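# Open the box lid past vertical and step away

## Task

Swing the box lid open until it stands roughly upright or leans further back, keeping the box itself sitting upright. At the start the lid's tab is tucked inside the wall with the thumb notch. Finish by releasing everything and moving the grippers away; the lid must stay open without the robot holding it.

## Robot and tools

Robot: two arms, left_arm and right_arm, each with six revolute joints and a parallel gripper. Nothing may be pushed or knocked off the table, the arms must not collide or shove each other hard, and the box must stay upright. Occasionally a held part gets a brief tug or a loose object gets nudged.

Frame: results report poses in one shared scene frame. The origin sits on the table surface midway between the arms, +z is up, +x reaches out over the table, and left_arm stands on the +y side. The names left and right refer to arms, not image sides. Printed hand positions are in metres and can be somewhat wrong, more so when the arm is stretched far. Orientation is a quaternion in w, x, y, z order. A gripper's fingers point along its own +z axis and close along its own y axis; the reported point lies between the finger pads, roughly 1 cm short of the tips.

Tool execute_actions, argument actions (a list holding one item or nothing), optional pictures (true/false).
- Empty list: no command, just returns the current state, with pictures.
- Action: {"rows": [[...]], "steps": N}, N from 6 to 15 control steps, each step 1/30 s; omitting steps means 15. Each row is used for one step; if rows run out, the last row repeats.
- Wait: {"steps": N} with no rows, N up to 300; it returns once N steps have elapsed since the previous result, and the time spent composing the reply is included.
Each row is a single flat list of 14 numbers covering both arms, even when only one moves: left_arm waist, shoulder, elbow, wrist pitch, wrist yaw, wrist roll, opening, then the same seven for right_arm. The six joint values are absolute target angles in radians (same convention as the Joint positions line), not offsets. Stated ranges per arm: waist -2.880 to 2.880, shoulder 0.000 to 3.142, elbow 0.000 to 3.019, wrist pitch -1.693 to 1.571, wrist yaw -1.571 to 1.571, wrist roll -2.094 to 2.094. True limits may sit up to 0.019 rad either side. A call is rejected (nothing sent) if a target exceeds a stated end by more than 0.019 and lies further out than the joint's last reported angle. Targets beyond the real end are clipped there, and a line "joint sent to its limit" may appear, possibly about an earlier action; its absence does not prove more travel is available. The opening value is absolute, from -1 (closed) to +1 (fully open, 0.094 m between pads).

Motion limits: per step the commanded angle may lead the measured angle by at most 0.264 rad (waist), 0.32 (shoulder), 0.276 (elbow), 0.33 (wrist pitch), 0.186 (wrist yaw), 0.522 (wrist roll). If targets would move a gripper more than 70 mm from where it is measured, all that arm's targets are pulled back proportionally. So distant goals take several calls.

Timing: the simulation keeps running while a reply is being written. Each action's result is captured 6 steps before it ends; those remaining steps play out afterward, before the next action begins. Between calls the arms keep heading for the last row sent until everything has nearly stopped (slow or blocked motion counts as stopped) or a step gets HELD; then only a new action drives them further. Fingers still opening or closing continue.

Result lines: the state line "left_arm: … | right_arm: …" with position and quaternion per gripper; Joint positions and Joint velocities, one block per arm, six joints (rad, rad/s) followed by pad gap (m, m/s); grip_measured, the measured finger opening on the command scale. "joint command not followed" means the clearance checker altered or blocked some joint targets on some steps; the rest of the row still ran. HELD marks steps where all or part of a row was not passed to the robot. MOTOR HOT appears from 85 °C; at 100 °C an OVER-TEMPERATURE FAULT makes that arm and its gripper go limp and fall until cooled, so avoid holding loads for long, including idle time.

Gripping: away from ±1, the fingers go to where grip_measured would equal the commanded value. To keep hold, command about 0.03 below grip_measured for a firm grip, less for a lighter one. Each gripper's reading may be off by up to about 1 mm, constant within a scene. Pad force tops out near 50 to 62 N (lower on some grippers and on parts under about 2 mm thick); first contact can spike harder.

Tool zoom_image: camera (cam_head_left, cam_head_right, cam_high, cam_low, cam_left_wrist, cam_right_wrist) and region [x0, y0, x1, y1] in pixels of that camera's latest image, origin top-left, at most 504 by 504. Head, high and low images are 504x504; wrist images are 616x616. Pictures are included only for empty-list calls or when pictures is true. Calibration (intrinsics K, distortion D, T_world_to_cam) is supplied per camera; fixed cameras may be off by a couple of degrees and several millimetres, and wrist camera poses derive from joint readings.

Tool finished_scene: argument scene, the number of the current scene. It ends that scene irreversibly and reports whether the goal held; the lid must remain open and the box upright after release. Answering without any tool call ends everything.

Avoid: drops, slips, slamming the lid, hard impacts or strong pushes, arm-to-arm contact, and anything leaving the table.

Each tool is called by a JSON object that holds its "api" and its "payload".

## Session

{"api": "execute_actions", "payload": {"actions": []}}

Scene clock: 0.00 s of 4100.00 s.
left_arm: end_effector_position=(+0.2297, +0.6863, +0.1911) grip_measured=+1.000 end_effector_quat_wxyz=(+0.191, +0.124, +0.966, -0.122) | right_arm: end_effector_position=(+0.0126, -0.5595, +0.2995) grip_measured=+1.000 end_effector_quat_wxyz=(-0.251, +0.021, +0.933, -0.258)
Joint positions: left_arm=[ 1.5    1.757  1.566 -1.589  0.41   1.618  0.094] | right_arm=[-1.05   0.981  1.023 -1.395  0.71  -1.076  0.094]
Joint velocities: left_arm=[-0.005 -0.024 -0.007 -0.002  0.051  0.022  0.   ] | right_arm=[ 0.005  0.005  0.012 -0.012 -0.051  0.051  0.   ]
Motor temperatures (°C, as the motors report them): left_arm=[26 24 26 25 25 27] | right_arm=[26 26 26 25 26 27]

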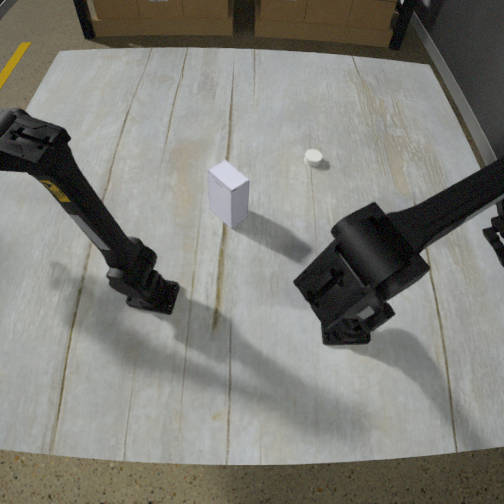

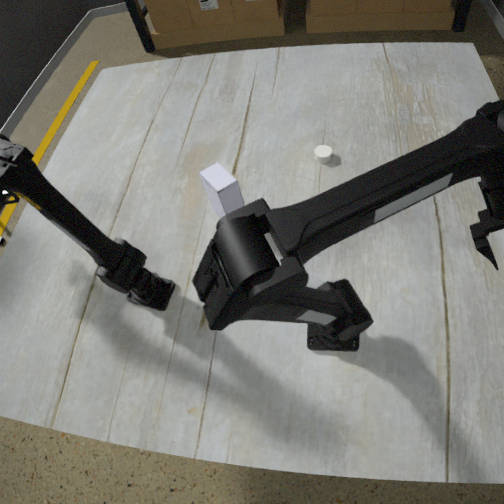

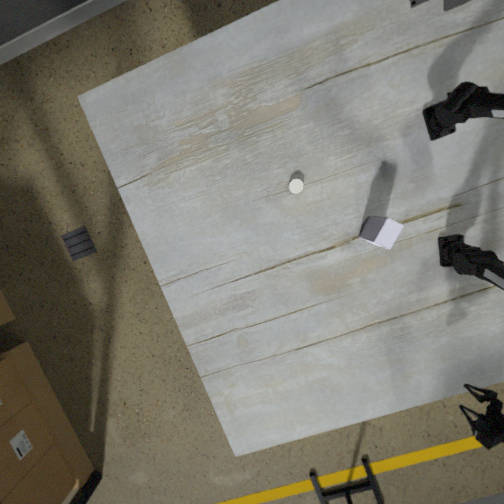

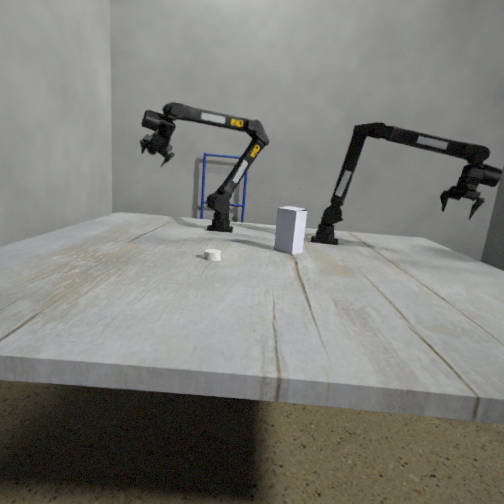

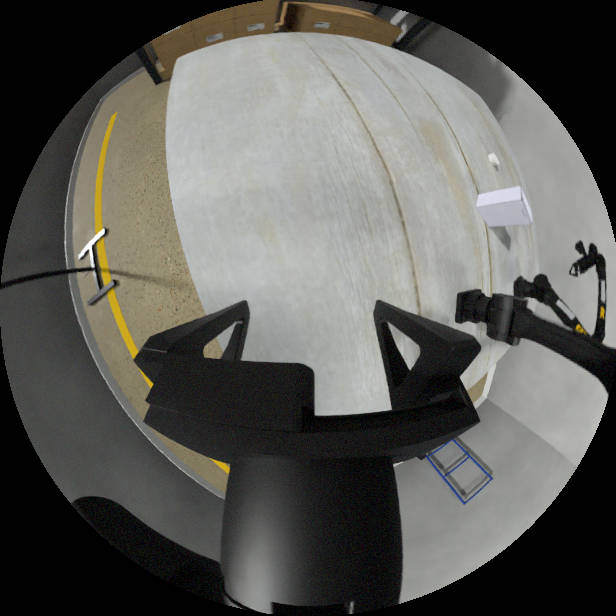

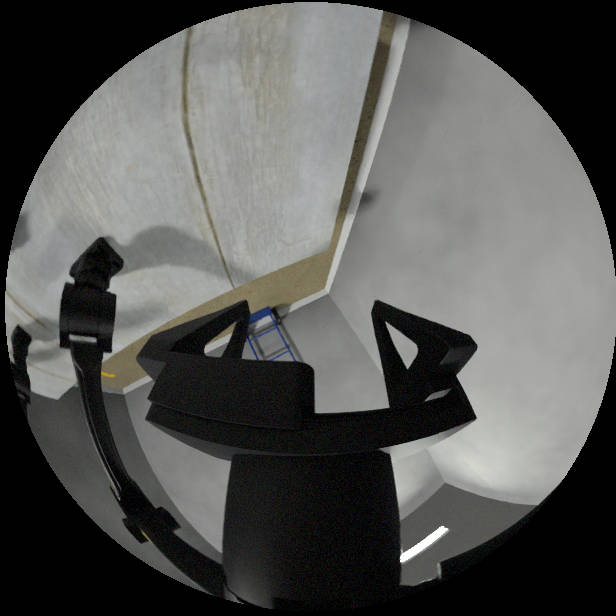

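{"api": "zoom_image", "payload": {"camera": "cam_head_left", "region": [190,150,270,240]}}

{"api": "zoom_image", "payload": {"camera": "cam_low", "region": [255,195,325,265]}}

{"api": "zoom_image", "payload": {"camera": "cam_high", "region": [350,200,420,270]}}

{"api": "execute_actions", "payload": {"actions": [{"rows":[[0.6,1.2,1.2,0,0,0,1,-0.6,1.2,0.8,0,0,0,1]]}]}}

{"api": "execute_actions", "payload": {"actions": [{"steps":90}], "pictures": true}}

Region (190, 150, 270, 240) of cam_head_left's 504x504 image, scaled by 5.600, with more detail than that image has.

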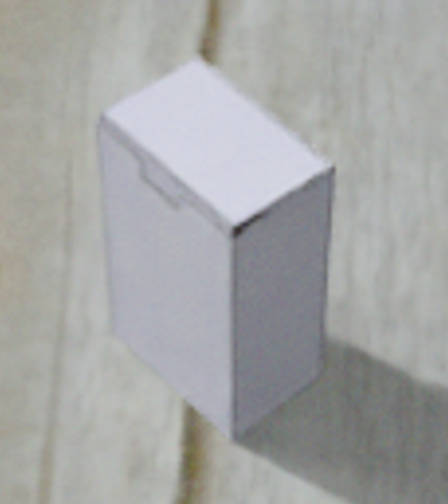

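Region (255, 195, 325, 265) of cam_low's 504x504 image, scaled by 7.200, with more detail than that image has.

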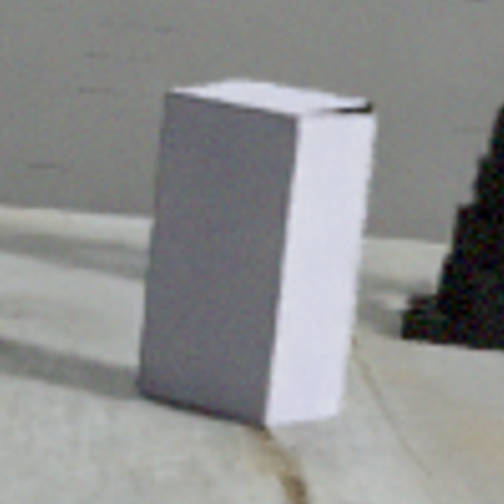

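Region (350, 200, 420, 270) of cam_high's 504x504 image, scaled by 7.200, with more detail than that image has.

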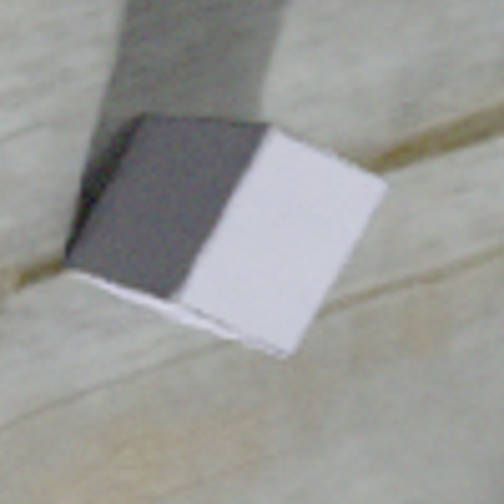

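Scene clock: 0.63 s of 4100.00 s.
left_arm: end_effector_position=(+0.2953, +0.6309, +0.2105) grip_measured=+1.000 end_effector_quat_wxyz=(+0.077, +0.094, +0.987, +0.104) | right_arm: end_effector_position=(+0.1787, -0.5422, +0.1874) grip_measured=+1.000 end_effector_quat_wxyz=(-0.005, +0.050, +0.972, -0.230)
Joint positions: left_arm=[ 1.203  1.423  1.247 -1.139  0.046  1.207  0.094] | right_arm=[-0.777  1.116  0.881 -1.026  0.352 -0.719  0.094]
Joint velocities: left_arm=[-1.294 -1.118 -0.281  1.35  -0.388 -1.282  0.   ] | right_arm=[ 1.226  0.63  -0.452  1.77  -1.443  1.575  0.   ]
Motor temperatures (°C, as the motors report them): left_arm=[26 24 26 25 25 27] | right_arm=[26 26 26 25 26 27]
Steps of this call (steps 1 to 10: nothing new was sent; steps 11 to 19: the first 9 steps of this action). Readings (joint positions):
11: left_arm=[1.491 1.743 1.545 -1.553 0.366 1.579] | right_arm=[-1.044 0.983 1.015 -1.377 0.686 -1.049]
12: left_arm=[1.477 1.711 1.495 -1.487 0.310 1.528] | right_arm=[-1.025 0.986 1.002 -1.339 0.653 -1.015]
14: left_arm=[1.419 1.630 1.384 -1.373 0.199 1.428] | right_arm=[-0.967 1.011 0.967 -1.263 0.582 -0.942]
18: left_arm=[1.247 1.462 1.259 -1.184 0.061 1.249] | right_arm=[-0.819 1.094 0.897 -1.082 0.408 -0.772]
19: the state above

Scene clock: 3.63 s of 4100.00 s.
left_arm: end_effector_position=(+0.5671, +0.4635, +0.5119) grip_measured=+1.000 end_effector_quat_wxyz=(+0.690, -0.141, +0.694, +0.150) | right_arm: end_effector_position=(+0.3975, -0.5374, +0.2607) grip_measured=+1.000 end_effector_quat_wxyz=(+0.522, +0.234, +0.804, -0.161)
Joint positions: left_arm=[ 0.595  1.193  1.205 -0.015  0.001  0.014  0.094] | right_arm=[-0.593  1.194  0.796 -0.017 -0.001 -0.015  0.094]
Joint velocities: left_arm=[-0.005 -0.005 -0.007  0.012  0.007  0.022  0.   ] | right_arm=[ 0.005 -0.005  0.022  0.002  0.051 -0.066  0.   ]
Motor temperatures (°C, as the motors report them): left_arm=[26 24 27 25 25 27] | right_arm=[26 26 26 25 26 27]
Kept back: nothing.
Steps of this call (steps 1 to 6: the last 6 steps of your previous action; steps 7 to 45: the robot went on to your last target; steps 46 to 90: nothing new was sent). Readings (joint positions):
1: left_arm=[1.158 1.387 1.240 -1.092 0.035 1.163] | right_arm=[-0.735 1.137 0.864 -0.959 0.286 -0.655]
2: left_arm=[1.113 1.352 1.235 -1.043 0.027 1.118] | right_arm=[-0.694 1.157 0.848 -0.878 0.204 -0.577]
4: left_arm=[1.020 1.294 1.231 -0.939 0.015 1.022] | right_arm=[-0.624 1.192 0.816 -0.676 0.040 -0.392]
8: left_arm=[0.824 1.220 1.231 -0.715 0.006 0.821] | right_arm=[-0.578 1.223 0.796 -0.268 -0.001 -0.170]
90: the state above
All arms were judged still, so your last target was given up. Only a new action makes them travel on or press farther. Fingers that are still opening or closing keep moving.
camera_calibration (this result's frames):
cam_left_wrist: T_world_to_cam=[[0.405324, -0.913947, -0.0203325, 0.205885], [-0.546169, -0.224263, -0.807097, 0.833431], [0.733084, 0.338241, -0.590068, -0.149115], [0, 0, 0, 1]] pos_world=[0.481058, 0.425512, 0.588858]
cam_right_wrist: T_world_to_cam=[[-0.529435, -0.847394, 0.0402629, -0.261382], [-0.739481, 0.437712, -0.511445, 0.671119], [0.415772, -0.300551, -0.858372, 0.0247286], [0, 0, 0, 1]] pos_world=[0.347613, -0.507819, 0.374991]

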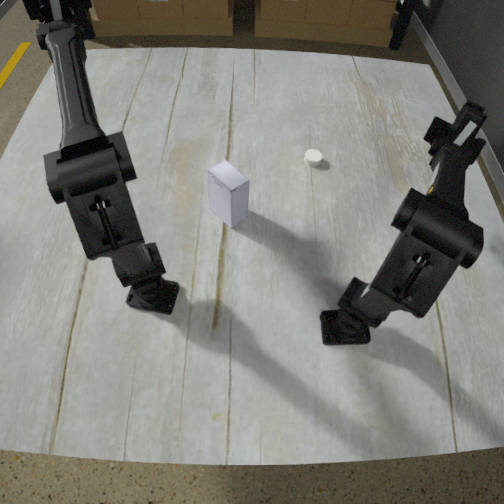

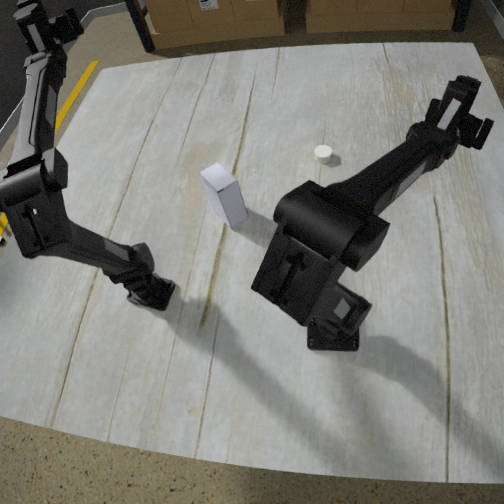

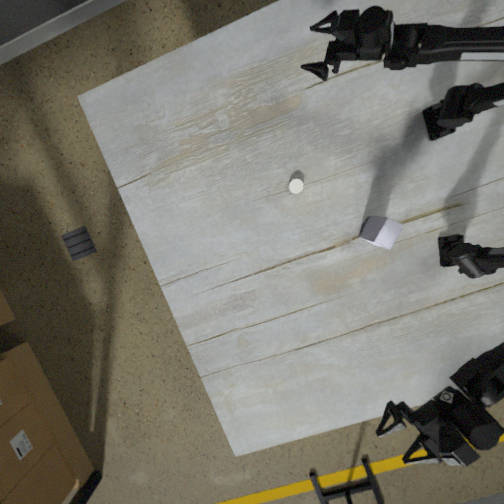

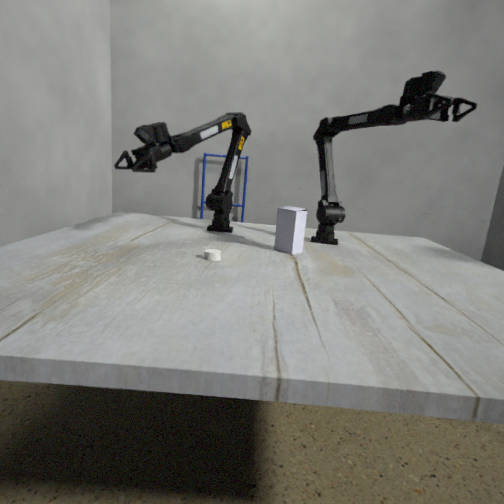

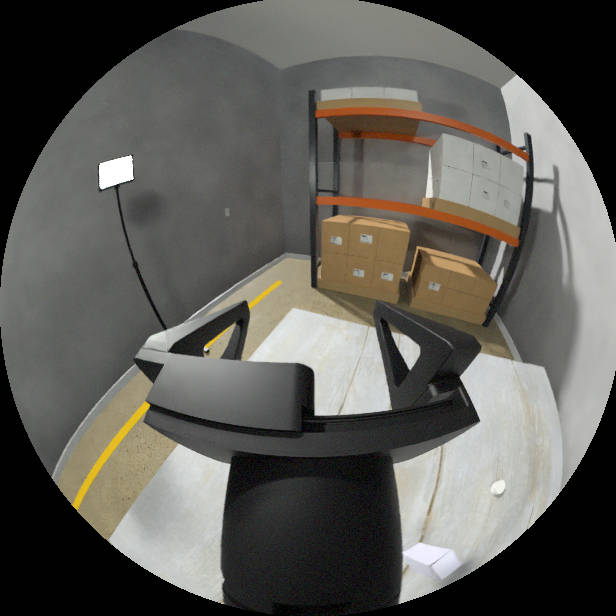

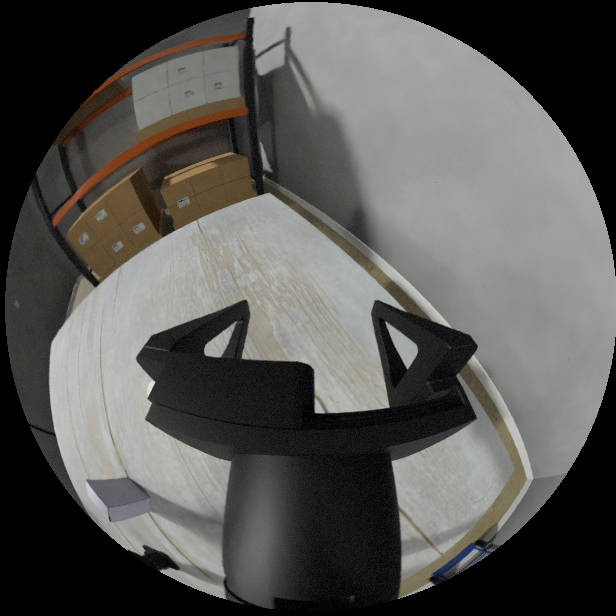

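{"api": "execute_actions", "payload": {"actions": [{"rows":[[-0.58,1.2,1.2,-0.8,0,0,-1,-0.1,1.6,0.8,0.4,0,0,1]]}]}}

{"api": "execute_actions", "payload": {"actions": [{"steps":45}]}}

{"api": "execute_actions", "payload": {"actions": [{"rows":[[-0.58,0.6,0.6,-0.8,0,0,-1,-0.1,1.2,0.4,0.4,0,0,1]]}]}}

{"api": "execute_actions", "payload": {"actions": [{"steps":30}]}}

Scene clock: 4.53 s of 4100.00 s.
left_arm: end_effector_position=(+0.5875, +0.2913, +0.4107) grip_measured=-0.983 end_effector_quat_wxyz=(+0.537, -0.040, +0.842, +0.034) | right_arm: end_effector_position=(+0.5036, -0.4367, +0.1929) grip_measured=+1.000 end_effector_quat_wxyz=(+0.551, +0.131, +0.818, -0.098)
Joint positions: left_arm=[ 0.286  1.187  1.205 -0.452 -0.005  0.014  0.001] | right_arm=[-0.34   1.443  0.797  0.262  0.005 -0.015  0.094]
Joint velocities: left_arm=[-1.363 -0.005  0.007 -1.56  -0.051 -0.037 -0.011] | right_arm=[ 1.118  0.913  0.002  0.501 -0.007  0.066  0.   ]
Motor temperatures (°C, as the motors report them): left_arm=[26 24 28 25 25 27] | right_arm=[26 26 27 25 26 27]
Steps of this call (steps 1 to 18: nothing new was sent; steps 19 to 27: the first 9 steps of this action). Readings (joint positions):
19: left_arm=[0.587 1.193 1.205 -0.041 -0.004 0.014] | right_arm=[-0.586 1.202 0.796 0.004 0.003 -0.015]
20: left_arm=[0.568 1.189 1.206 -0.089 -0.007 0.014] | right_arm=[-0.569 1.220 0.796 0.048 0.005 -0.015]
22: left_arm=[0.503 1.187 1.205 -0.192 -0.007 0.014] | right_arm=[-0.513 1.274 0.797 0.135 0.005 -0.015]
26: left_arm=[0.332 1.187 1.205 -0.399 -0.006 0.014] | right_arm=[-0.378 1.410 0.797 0.243 0.005 -0.015]
27: the state above

Scene clock: 6.03 s of 4100.00 s.
left_arm: end_effector_position=(+0.4037, -0.1143, +0.3421) grip_measured=-0.989 end_effector_quat_wxyz=(+0.361, +0.349, +0.853, -0.143) | right_arm: end_effector_position=(+0.5492, -0.3011, +0.1266) grip_measured=+1.000 end_effector_quat_wxyz=(+0.539, +0.030, +0.841, -0.027)
Joint positions: left_arm=[-0.584  1.187  1.205 -0.79   0.001  0.013  0.001] | right_arm=[-0.098  1.608  0.797  0.38  -0.002 -0.015  0.094]
Joint velocities: left_arm=[-0.015 -0.005 -0.002  0.002  0.022  0.022 -0.   ] | right_arm=[-0.015 -0.015 -0.027 -0.017  0.037 -0.037  0.   ]
Motor temperatures (°C, as the motors report them): left_arm=[26 24 28 25 25 27] | right_arm=[26 27 27 25 26 27]
Kept back: nothing.
Steps of this call (steps 1 to 6: the last 6 steps of your previous action; steps 7 to 45: the robot went on to your last target). Readings (joint positions):
1: left_arm=[0.239 1.187 1.205 -0.505 -0.005 0.014] | right_arm=[-0.301 1.473 0.797 0.278 0.005 -0.015]
2: left_arm=[0.192 1.187 1.205 -0.556 -0.005 0.014] | right_arm=[-0.261 1.502 0.797 0.295 0.005 -0.015]
4: left_arm=[0.093 1.187 1.205 -0.638 -0.004 0.014] | right_arm=[-0.179 1.554 0.797 0.335 0.004 -0.015]
8: left_arm=[-0.116 1.187 1.205 -0.727 -0.004 0.014] | right_arm=[-0.069 1.611 0.797 0.367 -0.004 -0.015]
45: the state above
All arms were judged still, so your last target was given up. Only a new action makes them travel on or press farther. Fingers that are still opening or closing keep moving.

Scene clock: 6.33 s of 4100.00 s.
left_arm: end_effector_position=(+0.2811, +0.0032, +0.2555) grip_measured=-0.989 end_effector_quat_wxyz=(+0.360, +0.350, +0.853, -0.142) | right_arm: end_effector_position=(+0.3967, -0.2878, +0.1476) grip_measured=+1.000 end_effector_quat_wxyz=(+0.558, +0.029, +0.829, -0.028)
Joint positions: left_arm=[-0.584  0.693  0.701 -0.785  0.001  0.013  0.001] | right_arm=[-0.098  1.165  0.397  0.384 -0.002 -0.015  0.094]
Joint velocities: left_arm=[ 0.005 -2.076 -1.619 -0.09  -0.007  0.007 -0.   ] | right_arm=[-0.005 -0.698 -0.32   0.007  0.022  0.037  0.   ]
Motor temperatures (°C, as the motors report them): left_arm=[26 24 28 25 25 27] | right_arm=[26 27 27 25 26 27]
Steps of this call (steps 1 to 9: the first 9 steps of this action). Readings (joint positions):
1: left_arm=[-0.584 1.173 1.184 -0.782 0.001 0.013] | right_arm=[-0.098 1.595 0.781 0.382 -0.002 -0.015]
2: left_arm=[-0.584 1.139 1.136 -0.773 0.001 0.013] | right_arm=[-0.098 1.561 0.740 0.384 -0.002 -0.015]
4: left_arm=[-0.584 1.035 1.012 -0.776 0.001 0.013] | right_arm=[-0.098 1.450 0.622 0.384 -0.002 -0.015]
8: left_arm=[-0.584 0.765 0.761 -0.782 0.001 0.013] | right_arm=[-0.098 1.197 0.414 0.384 -0.002 -0.015]
9: the state above

Scene clock: 7.33 s of 4100.00 s.
left_arm: end_effector_position=(+0.2570, +0.0263, +0.2179) grip_measured=-0.989 end_effector_quat_wxyz=(+0.343, +0.353, +0.860, -0.136) | right_arm: end_effector_position=(+0.3963, -0.2878, +0.1357) grip_measured=+1.000 end_effector_quat_wxyz=(+0.548, +0.030, +0.836, -0.027)
Joint positions: left_arm=[-0.584  0.599  0.59  -0.807  0.001  0.013  0.001] | right_arm=[-0.098  1.192  0.393  0.39  -0.002 -0.015  0.094]
Joint velocities: left_arm=[-0.015 -0.005 -0.002  0.012 -0.051  0.037 -0.   ] | right_arm=[-0.015 -0.015 -0.007  0.002  0.007  0.007  0.   ]
Motor temperatures (°C, as the motors report them): left_arm=[26 24 29 25 25 27] | right_arm=[26 27 27 25 26 27]
Kept back: nothing.
Steps of this call (steps 1 to 6: the last 6 steps of your previous action; steps 7 to 30: the robot went on to your last target). Readings (joint positions):
1: left_arm=[-0.584 0.629 0.652 -0.792 0.001 0.013] | right_arm=[-0.098 1.150 0.392 0.384 -0.002 -0.015]
2: left_arm=[-0.584 0.583 0.617 -0.800 0.001 0.013] | right_arm=[-0.098 1.150 0.393 0.386 -0.002 -0.015]
4: left_arm=[-0.584 0.552 0.591 -0.808 0.001 0.013] | right_arm=[-0.098 1.161 0.393 0.390 -0.002 -0.015]
8: left_arm=[-0.584 0.583 0.590 -0.807 0.001 0.013] | right_arm=[-0.098 1.189 0.393 0.390 -0.002 -0.015]
30: the state above
All arms were judged still, so your last target was given up. Only a new action makes them travel on or press farther. Fingers that are still opening or closing keep moving.

{"api": "execute_actions", "payload": {"actions": [{"rows":[[-0.525,0.235,0.5,-0.8,0,0,-1,-0.1,0.94,0.045,0.495,0,0,1]]}]}}

{"api": "execute_actions", "payload": {"actions": [{"rows":[[-0.525,0.15,0.4,-0.8,0,0,-1,0.682,0.94,0.045,0.495,0,0,1]]}]}}

{"api": "execute_actions", "payload": {"actions": [{"steps":30}], "pictures": true}}

Scene clock: 8.47 s of 4100.00 s.
left_arm: end_effector_position=(+0.2256, +0.0746, +0.2712) grip_measured=-0.989 end_effector_quat_wxyz=(+0.486, +0.303, +0.800, -0.177) | right_arm: end_effector_position=(+0.2699, -0.2768, +0.0744) grip_measured=+1.000 end_effector_quat_wxyz=(+0.542, +0.030, +0.839, -0.027)
Joint positions: left_arm=[-0.53   0.181  0.5   -0.801  0.001  0.013  0.001] | right_arm=[-0.098  0.919  0.027  0.469 -0.002 -0.015  0.094]
Joint velocities: left_arm=[-0.005  0.22   0.002 -0.007  0.022  0.007  0.001] | right_arm=[-0.005  0.083 -0.208  0.017 -0.022 -0.007  0.   ]
Motor temperatures (°C, as the motors report them): left_arm=[26 24 29 25 25 27] | right_arm=[26 27 27 25 26 27]
Steps of this call (steps 1 to 25: nothing new was sent; steps 26 to 34: the first 9 steps of this action). Readings (joint positions):
26: left_arm=[-0.580 0.576 0.579 -0.801 0.002 0.013] | right_arm=[-0.098 1.180 0.375 0.404 -0.002 -0.015]
27: left_arm=[-0.568 0.518 0.553 -0.797 0.002 0.013] | right_arm=[-0.098 1.146 0.333 0.430 -0.002 -0.015]
29: left_arm=[-0.542 0.347 0.505 -0.800 0.001 0.013] | right_arm=[-0.098 1.046 0.219 0.456 -0.002 -0.015]
33: left_arm=[-0.530 0.179 0.500 -0.801 0.001 0.013] | right_arm=[-0.098 0.919 0.039 0.469 -0.002 -0.015]
34: the state above

Scene clock: 8.97 s of 4100.00 s.
left_arm: end_effector_position=(+0.2220, +0.0777, +0.2147) grip_measured=-0.989 end_effector_quat_wxyz=(+0.454, +0.310, +0.819, -0.165) | right_arm: end_effector_position=(+0.2065, -0.0610, +0.0720) grip_measured=+1.000 end_effector_quat_wxyz=(+0.513, -0.276, +0.795, +0.172)
Joint positions: left_arm=[-0.53   0.154  0.392 -0.8    0.001  0.013  0.001] | right_arm=[ 0.643  0.932  0.025  0.478 -0.005 -0.012  0.094]
Joint velocities: left_arm=[ 0.005 -0.015 -0.027  0.022 -0.066  0.007 -0.   ] | right_arm=[ 1.685  0.005 -0.022  0.012 -0.125  0.037  0.   ]
Motor temperatures (°C, as the motors report them): left_arm=[26 24 29 25 25 27] | right_arm=[26 27 27 25 26 27]
Steps of this call (steps 1 to 6: the last 6 steps of your previous action; steps 7 to 15: the first 9 steps of this action). Readings (joint positions):
7: left_arm=[-0.530 0.230 0.489 -0.798 0.001 0.013] | right_arm=[-0.071 0.932 0.025 0.476 0.011 -0.013]
8: left_arm=[-0.530 0.213 0.469 -0.793 0.001 0.013] | right_arm=[0.001 0.932 0.025 0.476 0.012 -0.012]
10: left_arm=[-0.530 0.174 0.421 -0.795 0.001 0.013] | right_arm=[0.187 0.932 0.025 0.478 0.006 -0.012]
14: left_arm=[-0.530 0.154 0.392 -0.800 0.001 0.013] | right_arm=[0.573 0.932 0.025 0.478 -0.001 -0.012]
15: the state above

Scene clock: 9.97 s of 4100.00 s.
left_arm: end_effector_position=(+0.2220, +0.0777, +0.2147) grip_measured=-0.989 end_effector_quat_wxyz=(+0.454, +0.310, +0.819, -0.165) | right_arm: end_effector_position=(+0.1974, -0.0497, +0.0720) grip_measured=+1.000 end_effector_quat_wxyz=(+0.509, -0.295, +0.788, +0.184)
Joint positions: left_arm=[-0.53   0.154  0.392 -0.8    0.001  0.013  0.001] | right_arm=[ 0.691  0.932  0.025  0.478 -0.002 -0.012  0.094]
Joint velocities: left_arm=[-0.015 -0.005 -0.002 -0.007 -0.066 -0.022 -0.001] | right_arm=[-0.015 -0.005 -0.007  0.012  0.037  0.037  0.   ]
Motor temperatures (°C, as the motors report them): left_arm=[26 24 29 25 25 27] | right_arm=[26 27 27 25 26 28]
Kept back: nothing.
Steps of this call (steps 1 to 6: the last 6 steps of your previous action; steps 7 to 30: the robot went on to your last target). Readings (joint positions):
1: left_arm=[-0.530 0.154 0.392 -0.800 0.001 0.013] | right_arm=[0.685 0.932 0.025 0.478 -0.007 -0.012]
2: left_arm=[-0.530 0.154 0.392 -0.800 0.001 0.013] | right_arm=[0.701 0.932 0.025 0.478 -0.007 -0.012]
4: left_arm=[-0.530 0.154 0.392 -0.800 0.001 0.013] | right_arm=[0.700 0.932 0.025 0.478 -0.004 -0.012]
8: left_arm=[-0.530 0.154 0.392 -0.800 0.001 0.013] | right_arm=[0.691 0.932 0.025 0.478 -0.002 -0.012]
30: the state above
All arms were judged still, so your last target was given up. Only a new action makes them travel on or press farther. Fingers that are still opening or closing keep moving.
camera_calibration (this result's frames):
cam_left_wrist: T_world_to_cam=[[-0.658023, -0.752785, -0.0179004, 0.210127], [-0.695113, 0.616408, -0.369944, 0.192462], [0.289522, -0.230989, -0.928882, 0.274449], [0, 0, 0, 1]] pos_world=[0.192592, 0.10294, 0.329892]
cam_right_wrist: T_world_to_cam=[[0.663646, -0.747155, 0.036527, -0.176775], [-0.635324, -0.588746, -0.499742, 0.140731], [0.39489, 0.308445, -0.865404, 0.127425], [0, 0, 0, 1]] pos_world=[0.156407, -0.0885273, 0.18706]

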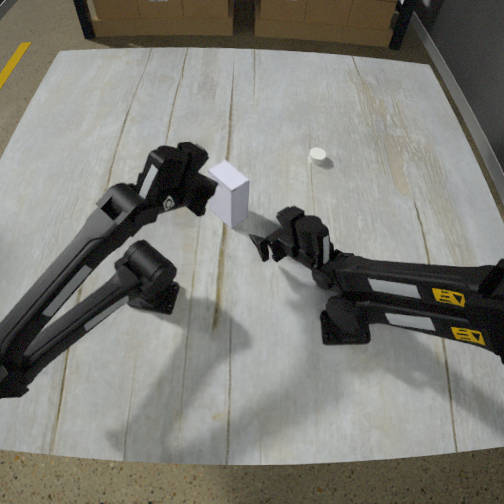

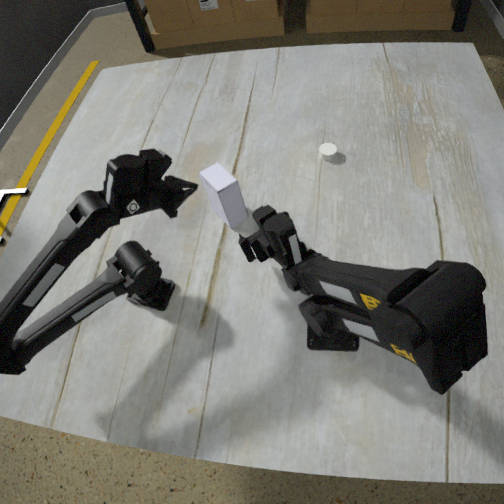

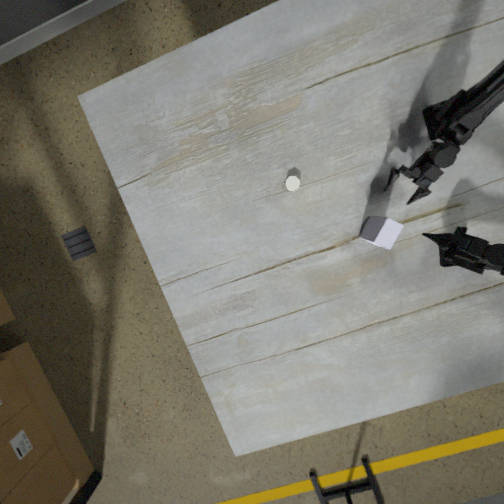

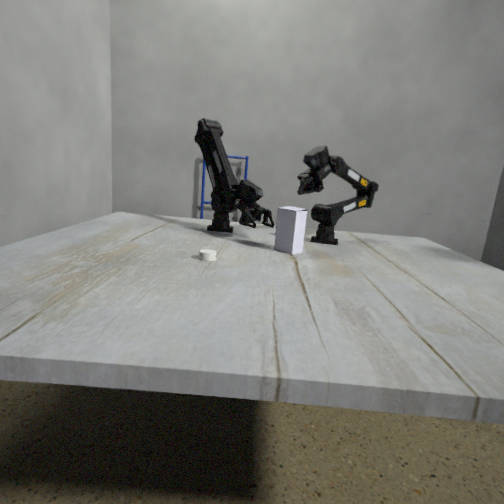

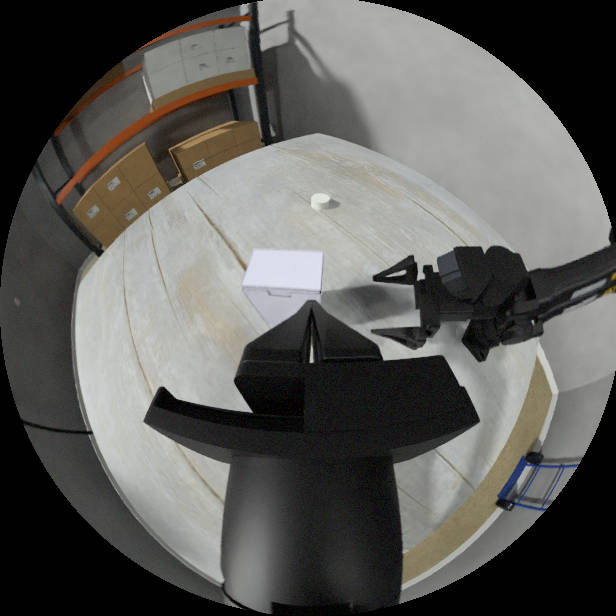

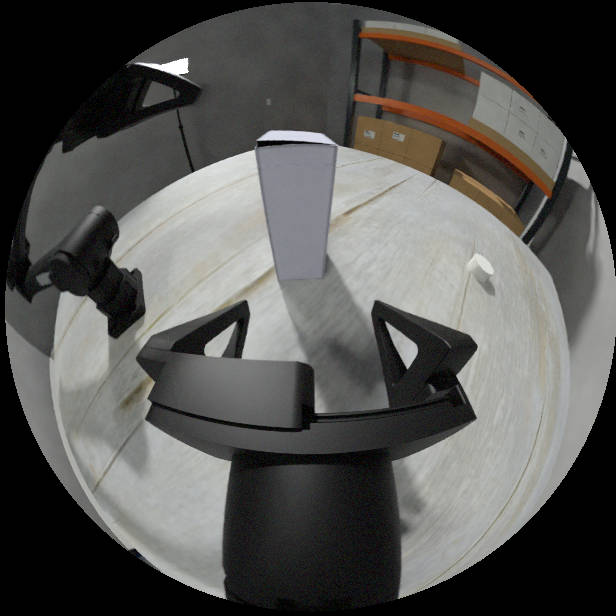

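{"api": "execute_actions", "payload": {"actions": [{"rows":[[-0.41,0.15,0.4,-0.8,0,0,-1,0.715,1.34,0.19,0.82,0,0,1]]}]}}

{"api": "execute_actions", "payload": {"actions": [{"rows":[[-0.41,0.2,0.33,-0.8,0,0,-1,0.715,1.45,0.22,0.93,0,0,1],[-0.41,0.2,0.33,-0.8,0,0,-1,0.715,1.45,0.22,0.93,0,0,1],[-0.41,0.2,0.33,-0.8,0,0,-1,0.715,1.45,0.22,0.93,0,0,1],[-0.41,0.2,0.33,-0.8,0,0,-1,0.715,1.56,0.25,1.05,0,0,1],[-0.41,0.2,0.33,-0.8,0,0,-1,0.715,1.56,0.25,1.05,0,0,1],[-0.41,0.2,0.33,-0.8,0,0,-1,0.715,1.56,0.25,1.05,0,0,1],[-0.41,0.235,0.32,-0.775,0,0,-1,0.715,1.68,0.285,1.16,0,0,1]]}]}}

{"api": "execute_actions", "payload": {"actions": [{"steps":20}], "pictures": true}}

Scene clock: 10.77 s of 4100.00 s.
left_arm: end_effector_position=(+0.2397, +0.1010, +0.2147) grip_measured=-0.989 end_effector_quat_wxyz=(+0.463, +0.259, +0.836, -0.137) | right_arm: end_effector_position=(+0.2525, +0.0044, +0.0659) grip_measured=+1.000 end_effector_quat_wxyz=(+0.520, -0.297, +0.777, +0.192)
Joint positions: left_arm=[-0.407  0.154  0.392 -0.8    0.     0.013  0.001] | right_arm=[ 0.706  1.382  0.193  0.793 -0.002 -0.012  0.094]
Joint velocities: left_arm=[-0.015 -0.024 -0.007  0.002 -0.066 -0.051  0.   ] | right_arm=[-0.015 -0.171  0.022  0.066 -0.022 -0.022  0.   ]
Motor temperatures (°C, as the motors report them): left_arm=[26 24 30 25 25 27] | right_arm=[26 27 27 25 26 28]
Steps of this call (steps 1 to 15: nothing new was sent; steps 16 to 24: the first 9 steps of this action). Readings (joint positions):
16: left_arm=[-0.520 0.154 0.392 -0.800 0.003 0.013] | right_arm=[0.692 0.954 0.028 0.525 -0.002 -0.012]
17: left_arm=[-0.493 0.154 0.392 -0.800 0.003 0.013] | right_arm=[0.695 1.017 0.037 0.611 -0.002 -0.012]
19: left_arm=[-0.434 0.154 0.392 -0.800 0.001 0.013] | right_arm=[0.702 1.198 0.099 0.738 -0.002 -0.012]
23: left_arm=[-0.407 0.154 0.392 -0.800 0.000 0.013] | right_arm=[0.706 1.383 0.193 0.790 -0.002 -0.012]
24: the state above

Scene clock: 11.27 s of 4100.00 s.
left_arm: end_effector_position=(+0.2388, +0.1016, +0.1617) grip_measured=-0.989 end_effector_quat_wxyz=(+0.408, +0.267, +0.864, -0.121) | right_arm: end_effector_position=(+0.2756, +0.0245, +0.0573) grip_measured=+1.000 end_effector_quat_wxyz=(+0.560, -0.287, +0.749, +0.207)
Joint positions: left_arm=[-0.407  0.218  0.322 -0.795  0.     0.013  0.001] | right_arm=[ 0.706  1.636  0.243  1.103 -0.002 -0.012  0.094]
Joint velocities: left_arm=[-0.005  0.259 -0.012  0.022 -0.037 -0.007 -0.001] | right_arm=[-0.015  1.109  0.403  0.574 -0.095 -0.007  0.   ]
Motor temperatures (°C, as the motors report them): left_arm=[26 24 30 25 25 27] | right_arm=[26 27 27 25 26 28]
Steps of this call (steps 1 to 6: the last 6 steps of your previous action; steps 7 to 15: the first 9 steps of this action). Readings (joint positions):
7: left_arm=[-0.407 0.156 0.387 -0.799 0.000 0.013] | right_arm=[0.706 1.350 0.192 0.823 -0.002 -0.012]
8: left_arm=[-0.407 0.161 0.378 -0.798 0.000 0.013] | right_arm=[0.706 1.370 0.192 0.859 -0.002 -0.012]
10: left_arm=[-0.407 0.177 0.351 -0.798 0.000 0.013] | right_arm=[0.706 1.424 0.198 0.921 -0.002 -0.012]
14: left_arm=[-0.407 0.209 0.323 -0.796 0.000 0.013] | right_arm=[0.706 1.594 0.229 1.075 -0.002 -0.012]
15: the state above

Scene clock: 11.93 s of 4100.00 s.
left_arm: end_effector_position=(+0.2398, +0.1009, +0.1598) grip_measured=-0.989 end_effector_quat_wxyz=(+0.405, +0.268, +0.866, -0.120) | right_arm: end_effector_position=(+0.2830, +0.0310, +0.0524) grip_measured=+1.000 end_effector_quat_wxyz=(+0.564, -0.286, +0.746, +0.208)
Joint positions: left_arm=[-0.407  0.232  0.322 -0.79   0.     0.013  0.001] | right_arm=[ 0.706  1.689  0.268  1.14  -0.002 -0.012  0.094]
Joint velocities: left_arm=[-0.005 -0.015  0.002 -0.017  0.051 -0.051 -0.   ] | right_arm=[-0.034 -0.005 -0.007  0.007 -0.066  0.022  0.   ]
Motor temperatures (°C, as the motors report them): left_arm=[26 24 30 25 25 27] | right_arm=[26 27 27 25 26 28]
Kept back: nothing.
Steps of this call (steps 1 to 6: the last 6 steps of your previous action; steps 7 to 20: the robot went on to your last target). Readings (joint positions):
1: left_arm=[-0.407 0.225 0.322 -0.794 0.000 0.013] | right_arm=[0.706 1.667 0.255 1.116 -0.002 -0.012]
2: left_arm=[-0.407 0.230 0.322 -0.792 0.000 0.013] | right_arm=[0.706 1.686 0.263 1.123 -0.002 -0.012]
4: left_arm=[-0.407 0.232 0.322 -0.791 0.000 0.013] | right_arm=[0.706 1.696 0.268 1.128 -0.002 -0.012]
8: left_arm=[-0.407 0.232 0.322 -0.790 0.000 0.013] | right_arm=[0.706 1.690 0.268 1.139 -0.002 -0.012]
20: the state above
camera_calibration (this result's frames):
cam_left_wrist: T_world_to_cam=[[-0.562117, -0.826887, -0.0167957, 0.222655], [-0.800712, 0.549183, -0.239286, 0.181404], [0.207086, -0.121058, -0.970804, 0.239035], [0, 0, 0, 1]] pos_world=[0.22091, 0.113424, 0.279203]
cam_right_wrist: T_world_to_cam=[[0.67046, -0.740883, 0.0397015, -0.174861], [-0.564334, -0.543969, -0.620987, 0.217667], [0.481675, 0.393942, -0.782814, 0.0202174], [0, 0, 0, 1]] pos_world=[0.230336, -0.0191123, 0.157937]

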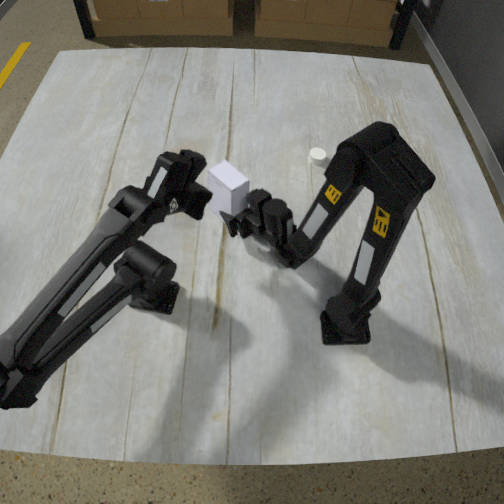

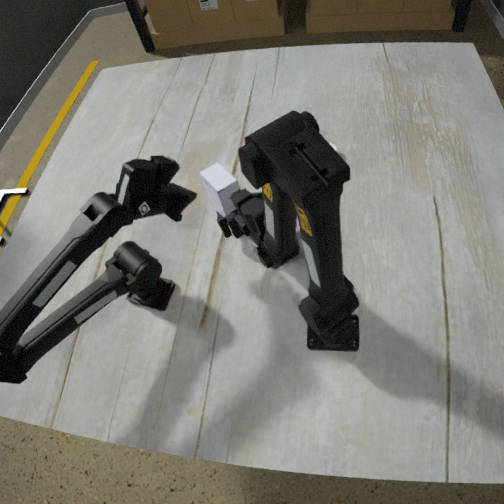

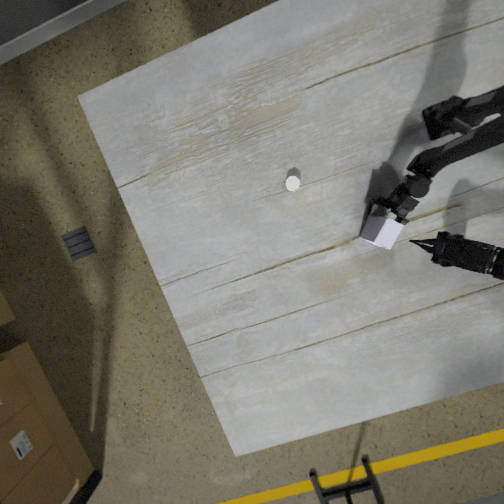

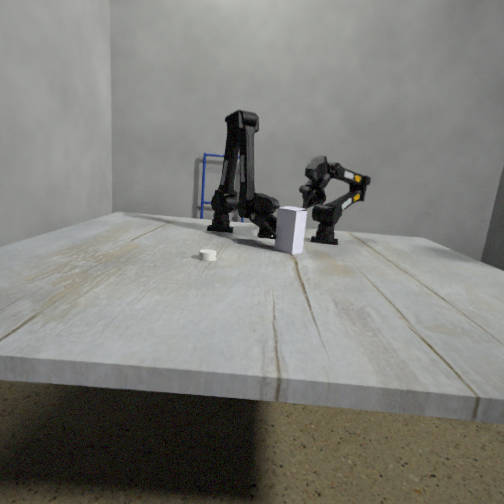

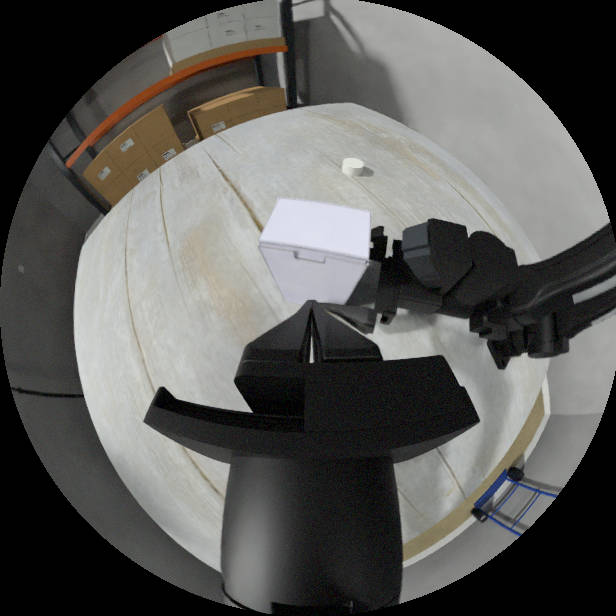

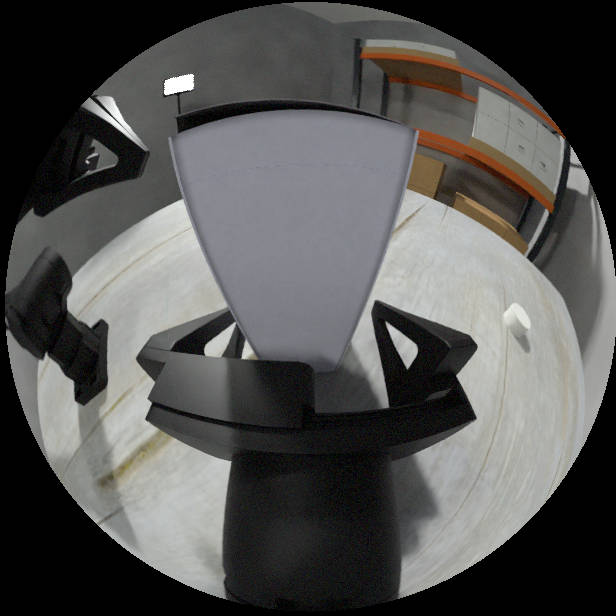

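{"api": "execute_actions", "payload": {"actions": [{"rows":[[-0.41,0.09,0.158,-0.46,0,0,-1,0.735,1.68,0.285,1.16,0,0,0.6],[-0.41,0.09,0.158,-0.46,0,0,-1,0.735,1.68,0.285,1.16,0,0,0.6],[-0.41,0.09,0.158,-0.46,0,0,-1,0.735,1.68,0.285,1.16,0,0,0.5],[-0.41,0.09,0.158,-0.46,0,0,-1,0.735,1.68,0.285,1.16,0,0,0.4],[-0.41,0.09,0.158,-0.46,0,0,-1,0.735,1.68,0.285,1.16,0,0,0.27]]}]}}

{"api": "execute_actions", "payload": {"actions": [{"steps":22}], "pictures": true}}

{"api": "zoom_image", "payload": {"camera": "cam_head_right", "region": [160,150,250,240]}}

Scene clock: 12.70 s of 4100.00 s.
left_arm: end_effector_position=(+0.2554, +0.0905, +0.1552) grip_measured=-0.989 end_effector_quat_wxyz=(+0.522, +0.248, +0.801, -0.154) | right_arm: end_effector_position=(+0.2771, +0.0376, +0.0525) grip_measured=+0.278 end_effector_quat_wxyz=(+0.562, -0.293, +0.743, +0.214)
Joint positions: left_arm=[-0.407  0.086  0.15  -0.483  0.     0.013  0.001] | right_arm=[ 0.727  1.689  0.268  1.141 -0.001 -0.012  0.06 ]
Joint velocities: left_arm=[-0.005 -0.015 -0.002  0.173 -0.095 -0.022 -0.001] | right_arm=[-0.005 -0.024  0.002  0.007  0.022  0.007 -0.   ]
Motor temperatures (°C, as the motors report them): left_arm=[26 24 30 25 25 27] | right_arm=[26 27 27 25 26 28]
Steps of this call (steps 1 to 14: the robot went on to your last target; steps 15 to 23: the first 9 steps of this action). Readings (joint positions):
15: left_arm=[-0.407 0.221 0.299 -0.726 0.000 0.013] | right_arm=[0.708 1.689 0.268 1.140 -0.002 -0.012]
16: left_arm=[-0.407 0.190 0.256 -0.618 0.000 0.013] | right_arm=[0.712 1.689 0.268 1.140 -0.001 -0.012]
18: left_arm=[-0.407 0.120 0.185 -0.521 0.000 0.013] | right_arm=[0.722 1.689 0.268 1.140 -0.001 -0.012]
22: left_arm=[-0.407 0.086 0.150 -0.489 0.000 0.013] | right_arm=[0.727 1.689 0.268 1.141 -0.001 -0.012]
23: the state above

Scene clock: 13.43 s of 4100.00 s.
left_arm: end_effector_position=(+0.2560, +0.0901, +0.1569) grip_measured=-0.989 end_effector_quat_wxyz=(+0.525, +0.247, +0.799, -0.155) | right_arm: end_effector_position=(+0.2771, +0.0376, +0.0525) grip_measured=+0.278 end_effector_quat_wxyz=(+0.562, -0.293, +0.743, +0.214)
Joint positions: left_arm=[-0.407  0.086  0.15  -0.476  0.     0.013  0.001] | right_arm=[ 0.727  1.689  0.268  1.141 -0.001 -0.012  0.06 ]
Joint velocities: left_arm=[-0.005 -0.005  0.012 -0.012 -0.007 -0.007  0.001] | right_arm=[-0.005  0.005 -0.007 -0.007 -0.007 -0.007 -0.   ]
Motor temperatures (°C, as the motors report them): left_arm=[26 24 30 25 25 27] | right_arm=[26 27 27 25 26 28]
Kept back: nothing.
Steps of this call (steps 1 to 6: the last 6 steps of your previous action; steps 7 to 15: the robot went on to your last target; steps 16 to 22: nothing new was sent). Readings (joint positions):
1: left_arm=[-0.407 0.086 0.150 -0.478 0.000 0.013] | right_arm=[0.727 1.689 0.268 1.141 -0.001 -0.012]
2: left_arm=[-0.407 0.086 0.150 -0.477 0.000 0.013] | right_arm=[0.727 1.689 0.268 1.141 -0.001 -0.012]
4: left_arm=[-0.407 0.086 0.150 -0.476 0.000 0.013] | right_arm=[0.727 1.689 0.268 1.141 -0.001 -0.012]
8: left_arm=[-0.407 0.086 0.150 -0.476 0.000 0.013] | right_arm=[0.727 1.689 0.268 1.141 -0.001 -0.012]
22: the state above
All arms were judged still, so your last target was given up. Only a new action makes them travel on or press farther. Fingers that are still opening or closing keep moving.
camera_calibration (this result's frames):
cam_left_wrist: T_world_to_cam=[[-0.557808, -0.829755, -0.0188978, 0.222283], [-0.710838, 0.489371, -0.505199, 0.223759], [0.42844, -0.268371, -0.862796, 0.171139], [0, 0, 0, 1]] pos_world=[0.209725, 0.120868, 0.264901]
cam_right_wrist: T_world_to_cam=[[0.685314, -0.727147, 0.0400256, -0.170594], [-0.552888, -0.555278, -0.621274, 0.215292], [0.473983, 0.403638, -0.782571, 0.0222563], [0, 0, 0, 1]] pos_world=[0.225394, -0.0134835, 0.158]

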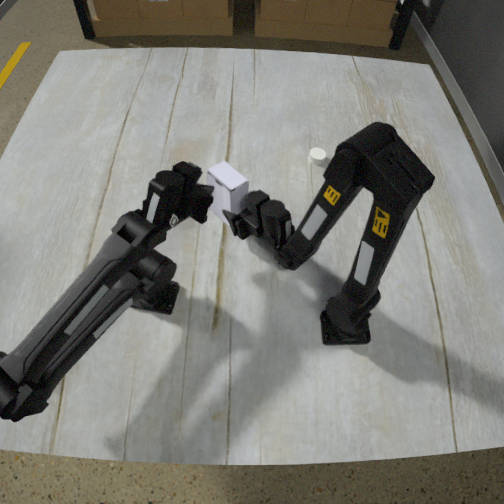

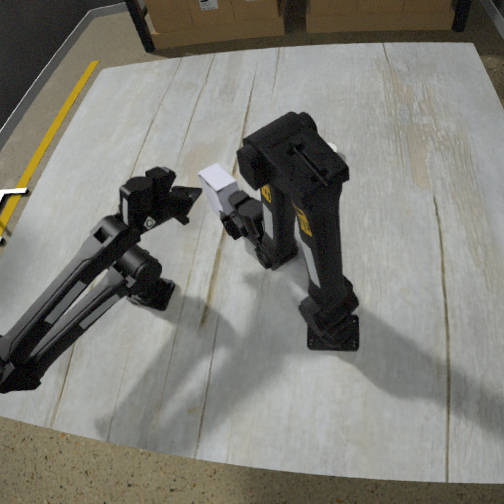

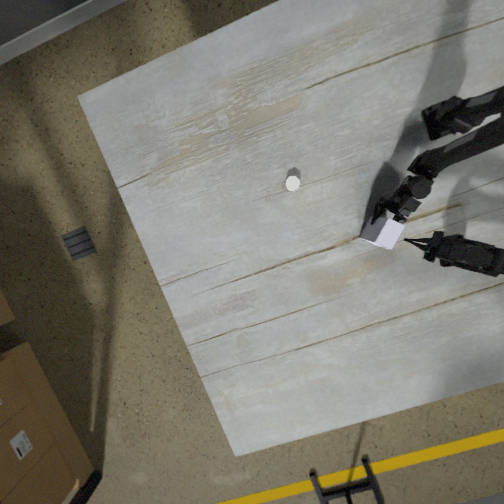

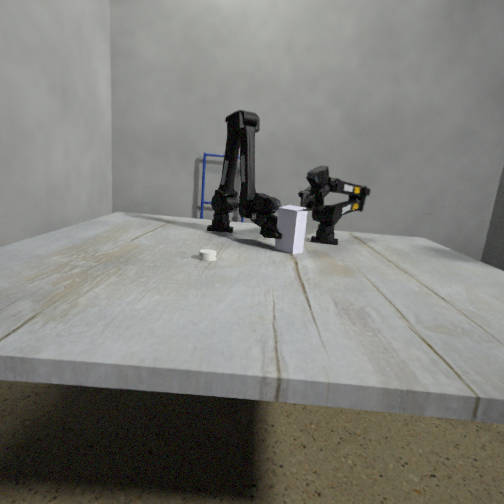

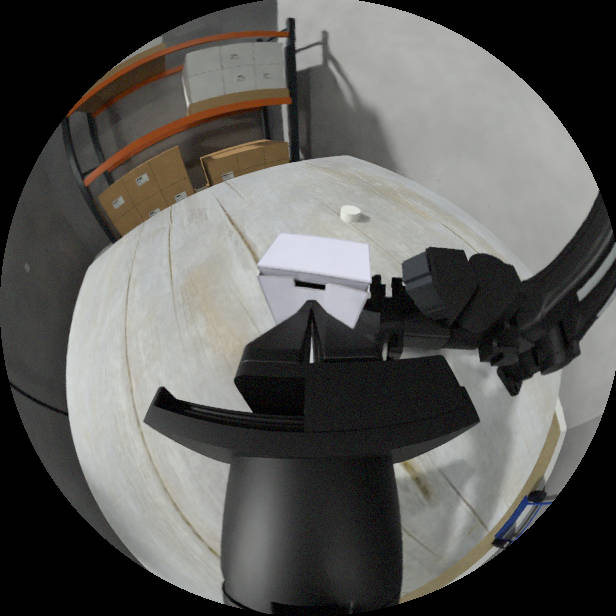

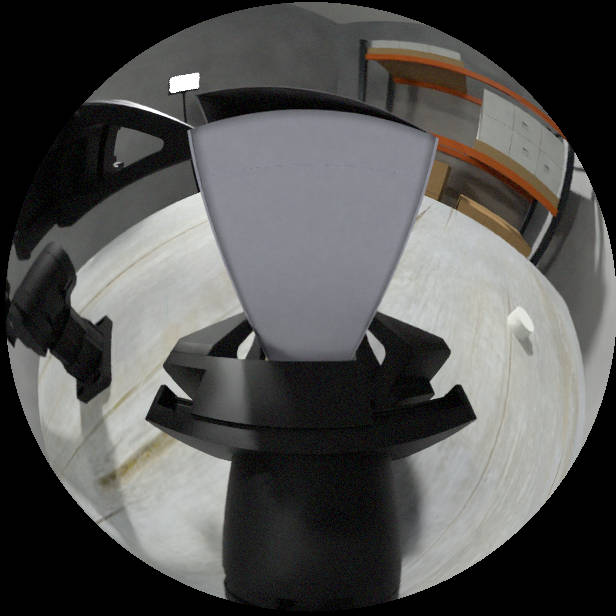

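Region (160, 150, 250, 240) of cam_head_right's 504x504 image, scaled by 5.600, with more detail than that image has.

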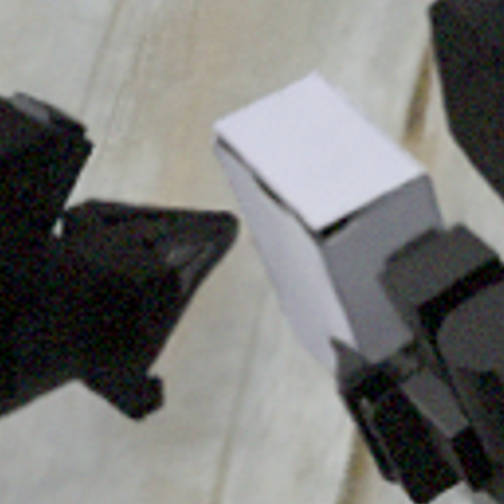

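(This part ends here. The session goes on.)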